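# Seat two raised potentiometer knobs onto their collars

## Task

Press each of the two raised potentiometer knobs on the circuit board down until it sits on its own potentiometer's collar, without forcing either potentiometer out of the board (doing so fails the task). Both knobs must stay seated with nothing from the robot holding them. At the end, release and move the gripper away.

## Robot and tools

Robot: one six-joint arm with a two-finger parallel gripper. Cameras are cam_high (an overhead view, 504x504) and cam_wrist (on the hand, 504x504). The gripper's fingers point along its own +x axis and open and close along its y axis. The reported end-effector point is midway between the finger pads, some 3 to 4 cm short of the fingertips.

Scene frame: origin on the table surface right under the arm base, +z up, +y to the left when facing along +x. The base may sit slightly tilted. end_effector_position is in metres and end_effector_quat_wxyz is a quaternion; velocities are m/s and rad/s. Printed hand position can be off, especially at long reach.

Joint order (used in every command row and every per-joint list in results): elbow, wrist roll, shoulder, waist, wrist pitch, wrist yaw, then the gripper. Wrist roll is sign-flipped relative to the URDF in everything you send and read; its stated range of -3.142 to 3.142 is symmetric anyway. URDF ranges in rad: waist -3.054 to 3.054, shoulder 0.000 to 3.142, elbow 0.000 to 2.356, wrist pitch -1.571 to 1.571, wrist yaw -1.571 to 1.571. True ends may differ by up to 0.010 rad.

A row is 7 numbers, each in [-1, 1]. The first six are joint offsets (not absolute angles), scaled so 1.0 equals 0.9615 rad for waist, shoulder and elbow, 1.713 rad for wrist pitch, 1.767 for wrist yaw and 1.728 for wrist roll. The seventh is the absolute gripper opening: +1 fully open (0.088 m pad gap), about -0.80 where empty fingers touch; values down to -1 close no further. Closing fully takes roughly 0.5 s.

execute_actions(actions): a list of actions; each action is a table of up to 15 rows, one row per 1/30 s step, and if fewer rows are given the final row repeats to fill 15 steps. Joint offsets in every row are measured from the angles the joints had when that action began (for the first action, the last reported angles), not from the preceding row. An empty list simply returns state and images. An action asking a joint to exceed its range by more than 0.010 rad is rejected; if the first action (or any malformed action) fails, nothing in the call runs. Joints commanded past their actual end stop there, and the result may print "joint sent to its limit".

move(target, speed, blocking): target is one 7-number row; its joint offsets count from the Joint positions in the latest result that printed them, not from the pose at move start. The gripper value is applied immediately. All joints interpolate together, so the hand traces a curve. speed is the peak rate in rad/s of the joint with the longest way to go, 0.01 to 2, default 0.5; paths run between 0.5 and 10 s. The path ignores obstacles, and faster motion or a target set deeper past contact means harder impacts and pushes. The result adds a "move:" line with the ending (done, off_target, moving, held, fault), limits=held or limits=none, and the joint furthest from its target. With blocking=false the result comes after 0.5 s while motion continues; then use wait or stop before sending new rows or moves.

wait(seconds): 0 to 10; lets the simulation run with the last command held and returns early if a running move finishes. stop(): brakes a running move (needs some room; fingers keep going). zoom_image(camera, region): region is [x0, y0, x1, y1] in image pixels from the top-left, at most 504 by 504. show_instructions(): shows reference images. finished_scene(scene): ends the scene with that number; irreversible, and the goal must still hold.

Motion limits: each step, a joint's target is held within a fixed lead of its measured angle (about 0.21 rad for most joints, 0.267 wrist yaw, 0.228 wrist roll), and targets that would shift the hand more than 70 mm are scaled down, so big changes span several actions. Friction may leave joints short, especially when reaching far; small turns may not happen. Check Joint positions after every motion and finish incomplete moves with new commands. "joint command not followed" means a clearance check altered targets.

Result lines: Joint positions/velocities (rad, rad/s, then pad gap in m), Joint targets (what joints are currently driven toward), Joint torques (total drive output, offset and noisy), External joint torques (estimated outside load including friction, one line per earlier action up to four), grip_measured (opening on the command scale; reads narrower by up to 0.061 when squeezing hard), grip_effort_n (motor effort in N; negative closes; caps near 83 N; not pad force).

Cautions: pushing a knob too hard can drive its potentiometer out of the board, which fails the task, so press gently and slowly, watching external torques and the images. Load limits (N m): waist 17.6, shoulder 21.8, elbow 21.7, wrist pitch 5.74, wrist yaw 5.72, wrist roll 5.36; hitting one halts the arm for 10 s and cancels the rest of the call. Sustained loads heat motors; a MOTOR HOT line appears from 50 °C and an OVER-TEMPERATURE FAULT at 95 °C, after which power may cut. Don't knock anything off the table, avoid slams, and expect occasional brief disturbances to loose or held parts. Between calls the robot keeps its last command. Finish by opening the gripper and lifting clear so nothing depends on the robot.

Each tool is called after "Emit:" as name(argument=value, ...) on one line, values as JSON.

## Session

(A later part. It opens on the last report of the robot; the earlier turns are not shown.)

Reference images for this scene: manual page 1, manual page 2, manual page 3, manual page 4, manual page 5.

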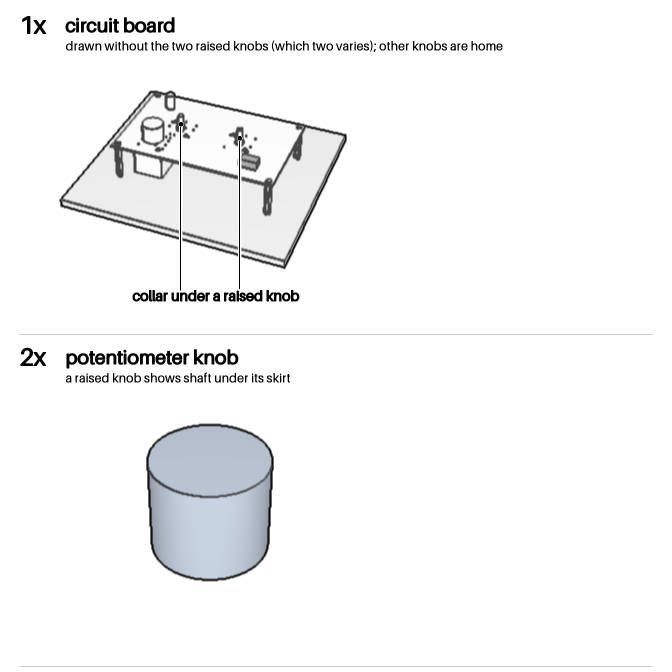

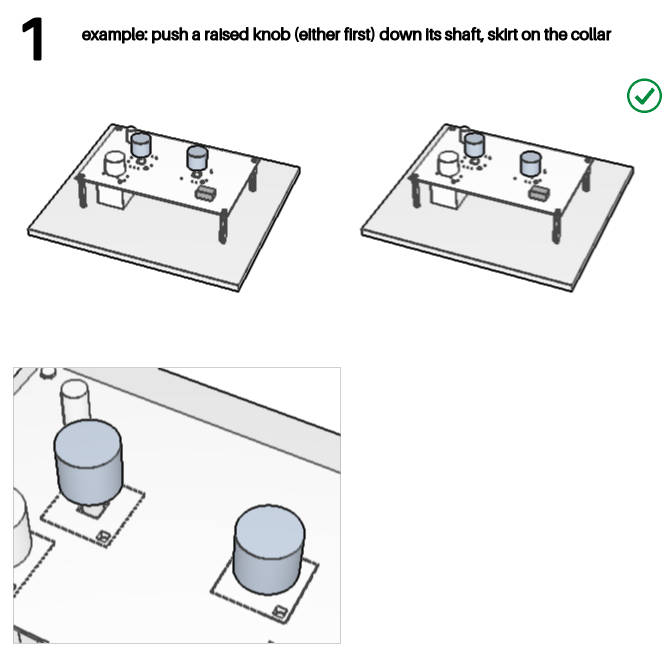

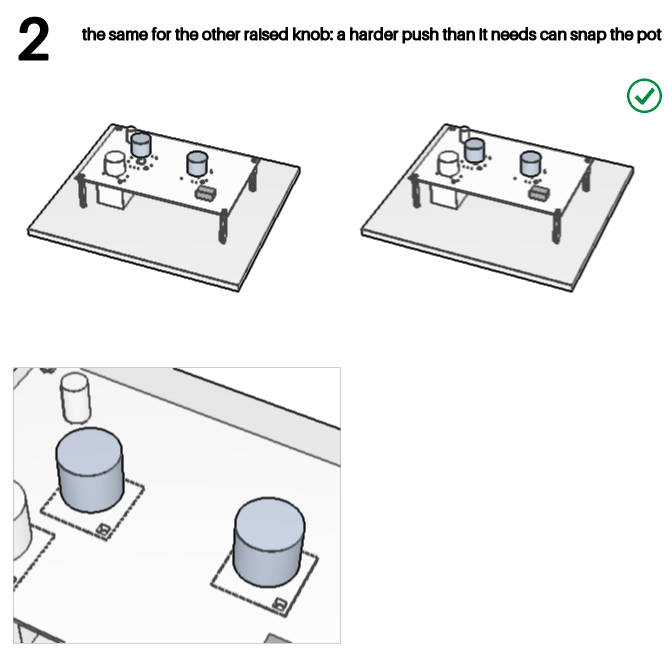

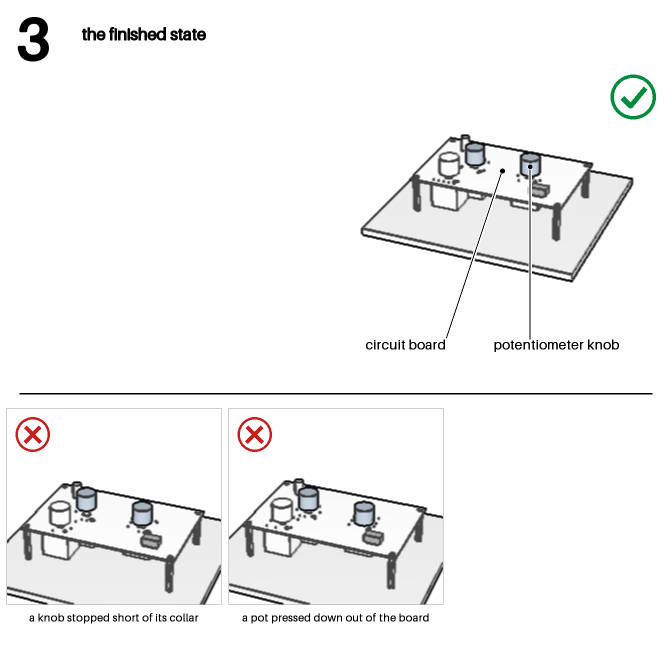

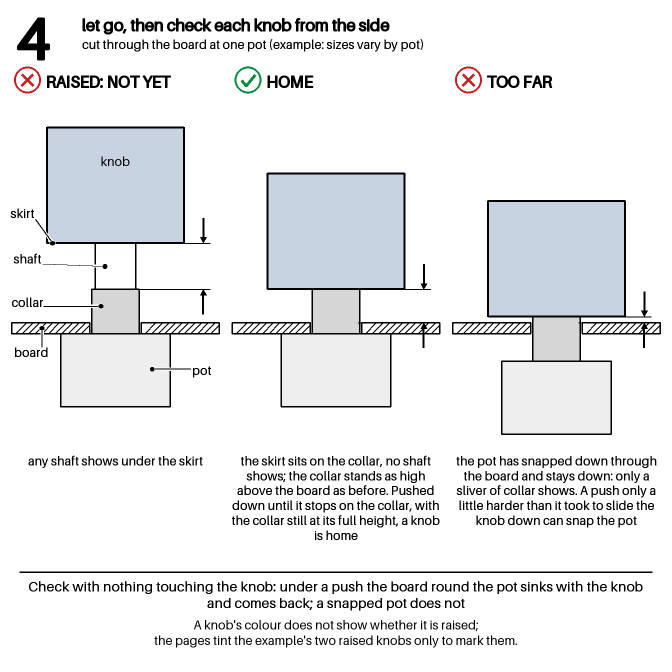

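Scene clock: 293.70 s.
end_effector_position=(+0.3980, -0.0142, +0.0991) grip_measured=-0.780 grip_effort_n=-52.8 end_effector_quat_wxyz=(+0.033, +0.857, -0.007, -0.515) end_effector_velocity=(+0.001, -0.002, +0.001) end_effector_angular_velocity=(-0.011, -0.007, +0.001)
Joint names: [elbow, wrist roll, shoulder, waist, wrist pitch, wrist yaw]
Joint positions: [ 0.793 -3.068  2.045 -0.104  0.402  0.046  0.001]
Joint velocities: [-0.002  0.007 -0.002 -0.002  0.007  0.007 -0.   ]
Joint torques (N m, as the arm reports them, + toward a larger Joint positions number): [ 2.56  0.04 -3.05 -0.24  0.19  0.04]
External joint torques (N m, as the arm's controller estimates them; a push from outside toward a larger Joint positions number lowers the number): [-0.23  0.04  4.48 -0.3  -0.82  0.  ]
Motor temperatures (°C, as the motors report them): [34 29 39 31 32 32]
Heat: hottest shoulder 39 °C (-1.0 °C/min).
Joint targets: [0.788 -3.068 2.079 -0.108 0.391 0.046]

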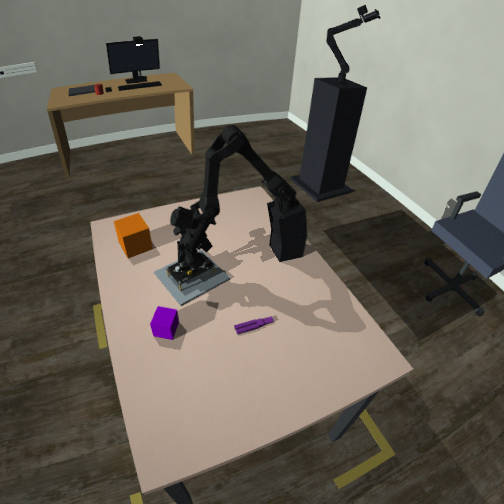

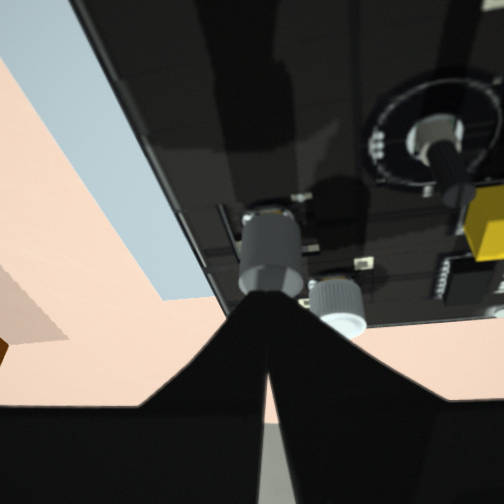

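Emit:
execute_actions(actions=[[[-0.004,0,0.037,-0.004,-0.006,0,-0.79],[-0.004,0,0.0385,-0.004,-0.006,0,-0.79]]])

Emit:
zoom_image(camera="cam_wrist", region=[210,160,340,310])

Scene clock: 298.27 s.
end_effector_position=(+0.3980, -0.0142, +0.0984) grip_measured=-0.780 grip_effort_n=-52.8 end_effector_quat_wxyz=(+0.033, +0.856, -0.007, -0.515) end_effector_velocity=(-0.003, +0.000, -0.002) end_effector_angular_velocity=(+0.003, +0.012, +0.008)
Joint names: [elbow, wrist roll, shoulder, waist, wrist pitch, wrist yaw]
Joint positions: [ 0.794 -3.068  2.047 -0.104  0.402  0.046  0.001]
Joint velocities: [-0.002  0.007  0.002 -0.002 -0.007 -0.007 -0.   ]
Joint torques (N m, as the arm reports them, + toward a larger Joint positions number): [ 2.42 -0.01 -3.04 -0.32  0.2   0.01]
External joint torques (N m, as the arm's controller estimates them; a push from outside toward a larger Joint positions number lowers the number): [-0.3  -0.01  4.37 -0.44 -0.78 -0.01]
Motor temperatures (°C, as the motors report them): [33 29 39 31 32 32]
Heat: hottest shoulder 39 °C (-2.0 °C/min).
Joint targets: [0.789 -3.068 2.082 -0.108 0.392 0.046]

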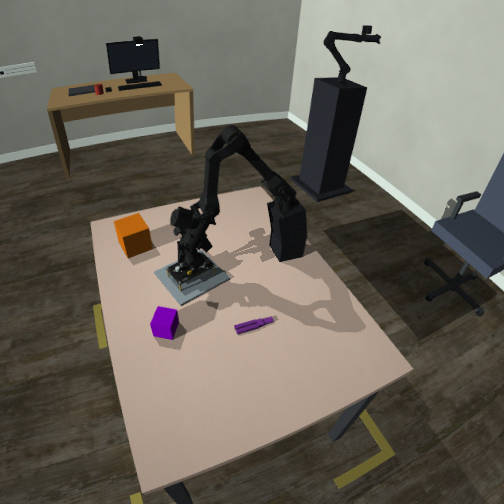

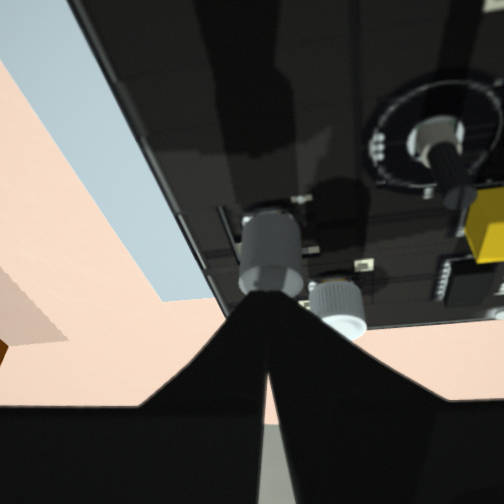

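Region (210, 160, 340, 310) of cam_wrist's 504x504 image, scaled by 3.360, with more detail than that image has; it fills the left 437 columns of this view, and the rest is white.

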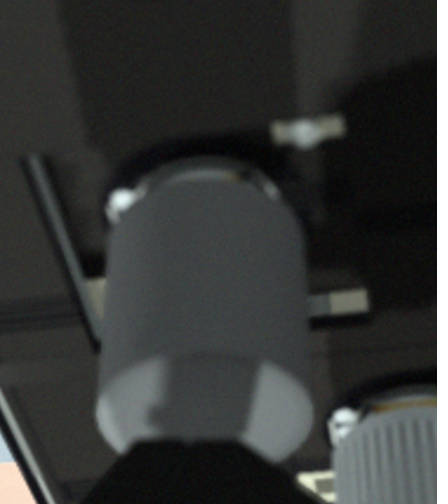

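Emit:
execute_actions(actions=[[[-0.005,0,0.038,-0.004,-0.006,0,-0.79],[-0.005,0,0.039,-0.004,-0.006,0,-0.79]]])

Scene clock: 301.20 s.
end_effector_position=(+0.3979, -0.0142, +0.0978) grip_measured=-0.780 grip_effort_n=-52.8 end_effector_quat_wxyz=(+0.033, +0.856, -0.007, -0.515) end_effector_velocity=(-0.003, +0.000, -0.002) end_effector_angular_velocity=(-0.002, +0.012, -0.007)
Joint names: [elbow, wrist roll, shoulder, waist, wrist pitch, wrist yaw]
Joint positions: [ 0.795 -3.068  2.05  -0.104  0.403  0.046  0.001]
Joint velocities: [-0.002 -0.007  0.002  0.002 -0.007  0.007 -0.   ]
Joint torques (N m, as the arm reports them, + toward a larger Joint positions number): [ 2.46  0.02 -2.9  -0.33  0.19  0.04]
External joint torques (N m, as the arm's controller estimates them; a push from outside toward a larger Joint positions number lowers the number): [-0.23  0.01  4.55 -0.49 -0.79  0.02]
Motor temperatures (°C, as the motors report them): [33 29 39 31 32 32]
Heat: hottest shoulder 39 °C (-2.0 °C/min).
Joint targets: [0.789 -3.068 2.085 -0.108 0.392 0.046]

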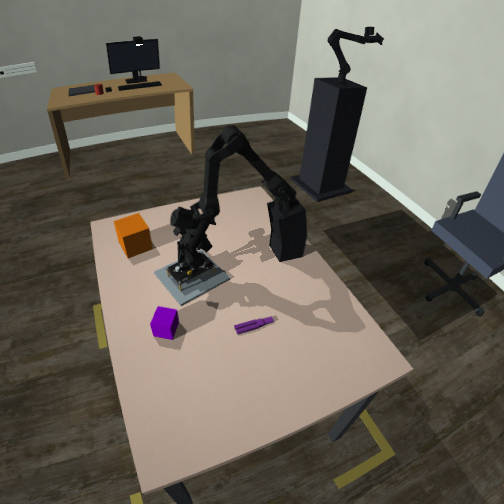

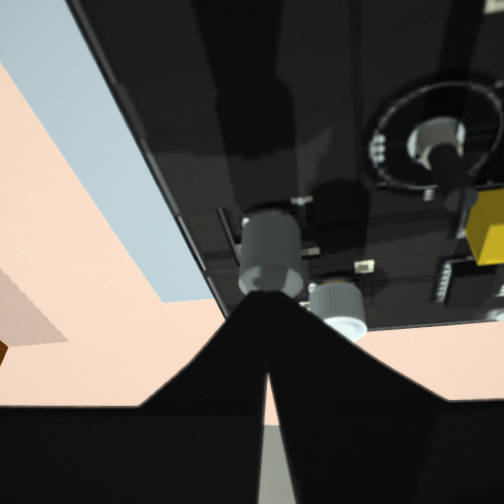

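Emit:
execute_actions(actions=[[[-0.005,0,0.038,-0.004,-0.006,0,-0.79],[-0.005,0,0.039,-0.004,-0.006,0,-0.79]]])

Scene clock: 303.30 s.
end_effector_position=(+0.3978, -0.0142, +0.0973) grip_measured=-0.780 grip_effort_n=-52.8 end_effector_quat_wxyz=(+0.033, +0.856, -0.007, -0.516) end_effector_velocity=(+0.002, -0.000, +0.003) end_effector_angular_velocity=(-0.005, -0.011, +0.020)
Joint names: [elbow, wrist roll, shoulder, waist, wrist pitch, wrist yaw]
Joint positions: [ 0.795 -3.068  2.051 -0.104  0.404  0.046  0.001]
Joint velocities: [-0.002  0.022 -0.007 -0.002  0.007 -0.007  0.   ]
Joint torques (N m, as the arm reports them, + toward a larger Joint positions number): [ 2.51 -0.02 -2.91 -0.39  0.18  0.03]
External joint torques (N m, as the arm's controller estimates them; a push from outside toward a larger Joint positions number lowers the number): [-0.33 -0.03  4.68 -0.48 -0.85  0.  ]
Motor temperatures (°C, as the motors report them): [33 29 39 31 32 32]
Heat: hottest shoulder 39 °C (-2.0 °C/min).
Joint targets: [0.790 -3.068 2.087 -0.108 0.393 0.046]

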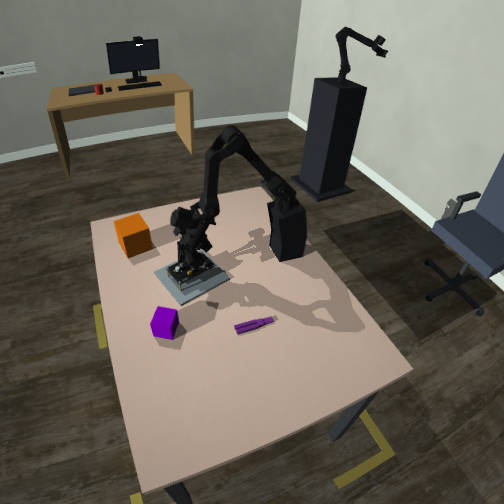

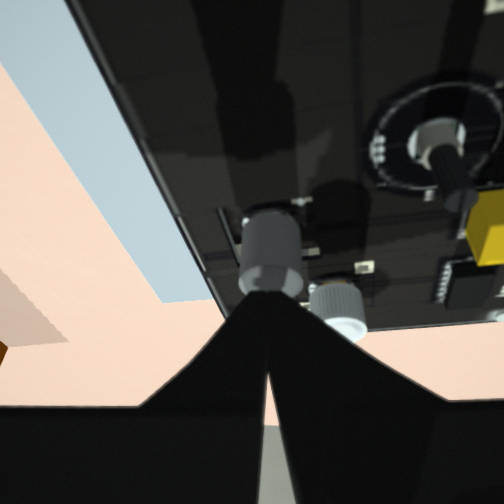

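Emit:
execute_actions(actions=[[[-0.005,0,0.039,-0.004,-0.007,0,-0.79],[-0.005,0,0.040,-0.004,-0.007,0,-0.79]]])

Emit:
zoom_image(camera="cam_wrist", region=[210,160,340,310])

Scene clock: 306.70 s.
end_effector_position=(+0.3979, -0.0142, +0.0971) grip_measured=-0.780 grip_effort_n=-52.8 end_effector_quat_wxyz=(+0.033, +0.856, -0.007, -0.516) end_effector_velocity=(-0.007, +0.000, -0.003) end_effector_angular_velocity=(+0.003, +0.027, +0.008)
Joint names: [elbow, wrist roll, shoulder, waist, wrist pitch, wrist yaw]
Joint positions: [ 0.796 -3.068  2.052 -0.104  0.404  0.046  0.001]
Joint velocities: [-0.007  0.007 -0.002 -0.002 -0.022 -0.007 -0.   ]
Joint torques (N m, as the arm reports them, + toward a larger Joint positions number): [ 2.46  0.04 -2.71 -0.39  0.12  0.01]
External joint torques (N m, as the arm's controller estimates them; a push from outside toward a larger Joint positions number lowers the number): [-0.22  0.03  4.74 -0.47 -0.85 -0.02]
Motor temperatures (°C, as the motors report them): [33 29 39 31 31 32]
Heat: hottest shoulder 39 °C (-2.0 °C/min).
Joint targets: [0.791 -3.068 2.090 -0.108 0.392 0.046]

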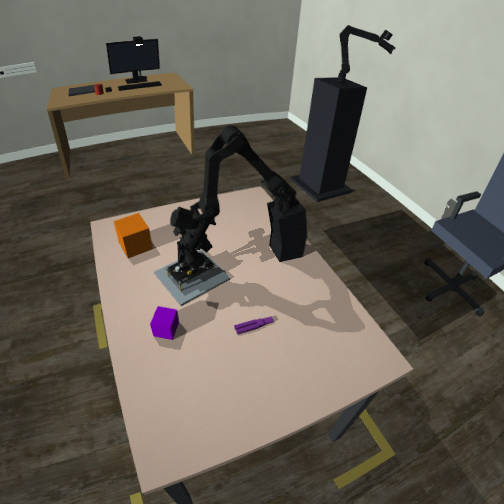

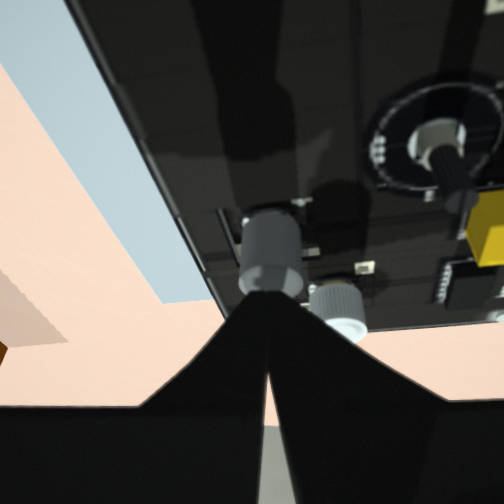

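Region (210, 160, 340, 310) of cam_wrist's 504x504 image, scaled by 3.360, with more detail than that image has; it fills the left 437 columns of this view, and the rest is white.

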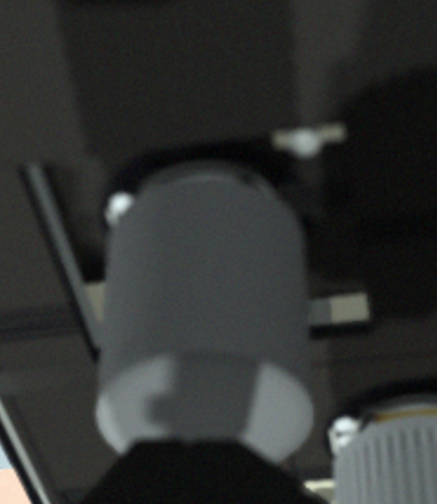

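Emit:
move(target=[0,0,-0.15,0,-0.06,0,-0.79], speed=0.15)

Emit:
zoom_image(camera="cam_wrist", region=[200,100,400,300])

Scene clock: 310.47 s.
end_effector_position=(+0.4069, -0.0149, +0.1341) grip_measured=-0.780 grip_effort_n=-52.8 end_effector_quat_wxyz=(+0.033, +0.864, -0.008, -0.503) end_effector_velocity=(-0.002, -0.002, -0.000) end_effector_angular_velocity=(-0.018, +0.009, +0.013)
Joint names: [elbow, wrist roll, shoulder, waist, wrist pitch, wrist yaw]
Joint positions: [ 0.796 -3.068  1.92  -0.104  0.302  0.046  0.001]
Joint velocities: [-0.002  0.022 -0.002 -0.002 -0.007  0.007 -0.   ]
Joint torques (N m, as the arm reports them, + toward a larger Joint positions number): [ 3.43  0.05 -8.46  0.14  0.87  0.04]
External joint torques (N m, as the arm's controller estimates them; a push from outside toward a larger Joint positions number lowers the number): [ 0.06  0.04 -1.12  0.07 -0.15  0.  ]
Motor temperatures (°C, as the motors report them): [33 29 39 31 31 32]
Heat: hottest shoulder 39 °C (-2.0 °C/min).
Joint targets: [0.796 -3.068 1.908 -0.104 0.301 0.046]
move: off_target; limits=none; farthest joint: the shoulder, 0.012 radians from its target (0.145 radians at the start)

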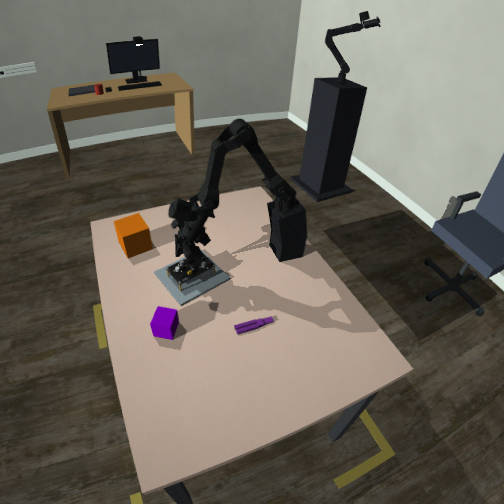

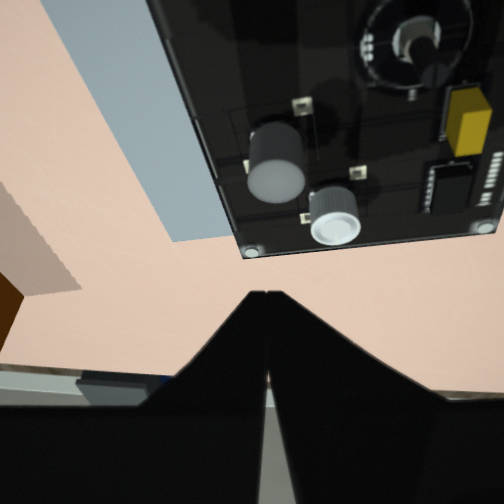

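Region (200, 100, 400, 300) of cam_wrist's 504x504 image, scaled by 2.520, with more detail than that image has.

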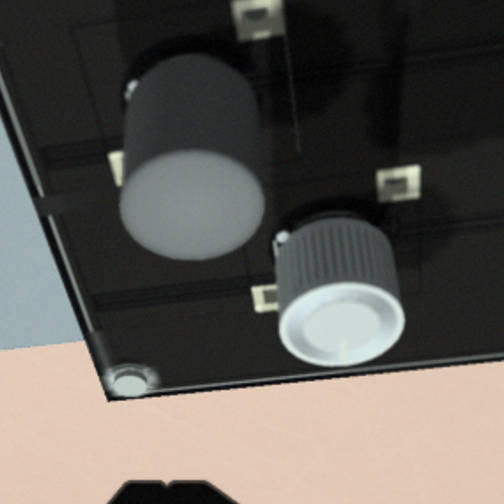

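Emit:
move(target=[-0.474,0,-0.333,0.108,0.03,0,-0.79], speed=0.4)

Scene clock: 317.00 s.
end_effector_position=(+0.2832, +0.0173, +0.1464) grip_measured=-0.780 grip_effort_n=-52.8 end_effector_quat_wxyz=(+0.049, +0.841, +0.041, -0.537) end_effector_velocity=(-0.004, +0.000, -0.001) end_effector_angular_velocity=(+0.002, +0.012, +0.008)
Joint names: [elbow, wrist roll, shoulder, waist, wrist pitch, wrist yaw]
Joint positions: [ 0.348 -3.068  1.609 -0.004  0.352  0.046  0.001]
Joint velocities: [-0.007  0.007 -0.002 -0.002 -0.007 -0.007 -0.   ]
Joint torques (N m, as the arm reports them, + toward a larger Joint positions number): [ 2.27  0.03 -5.15  0.55  0.95  0.02]
External joint torques (N m, as the arm's controller estimates them; a push from outside toward a larger Joint positions number lowers the number): [-0.31  0.02 -0.63  0.39  0.05  0.01]
Motor temperatures (°C, as the motors report them): [34 29 41 31 32 32]
Heat: hottest shoulder 41 °C (+0.0 °C/min).
Joint targets: [0.340 -3.068 1.600 0.000 0.354 0.046]
move: done; limits=none; farthest joint: the shoulder, 0.009 radians from its target (0.320 radians at the start)

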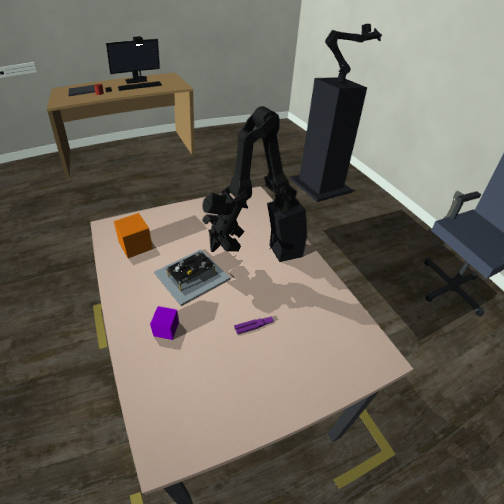

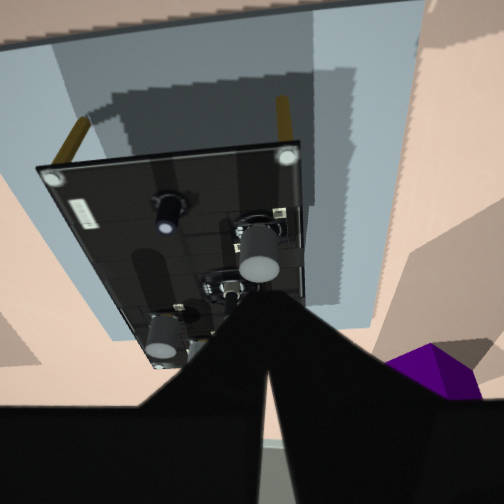

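Emit:
zoom_image(camera="cam_wrist", region=[130,190,310,370])

Region (130, 190, 310, 370) of cam_wrist's 504x504 image, scaled by 2.800, with more detail than that image has.

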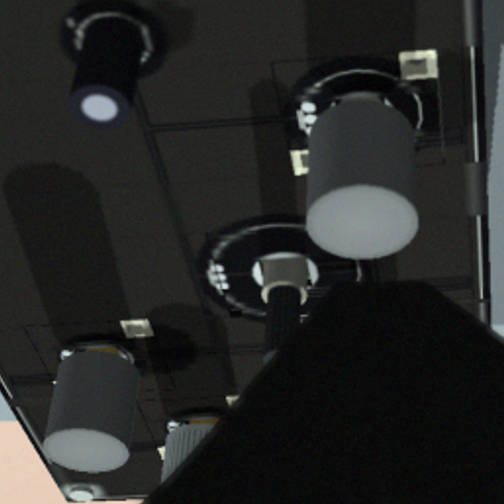

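Emit:
zoom_image(camera="cam_wrist", region=[225,200,295,260])

Region (225, 200, 295, 260) of cam_wrist's 504x504 image, scaled by 7.200, with more detail than that image has; it fills the top 432 rows of this view, and the rest is white.

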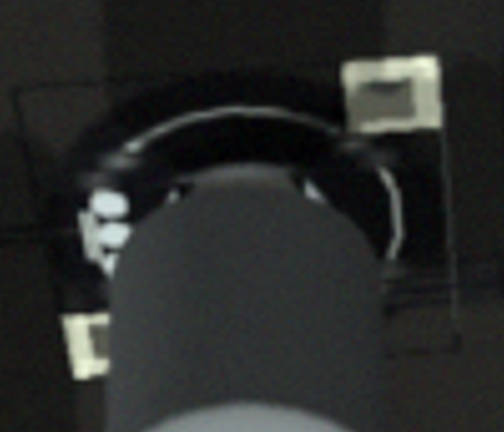

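Emit:
finished_scene(scene=2)

The scene is finished: the task was done.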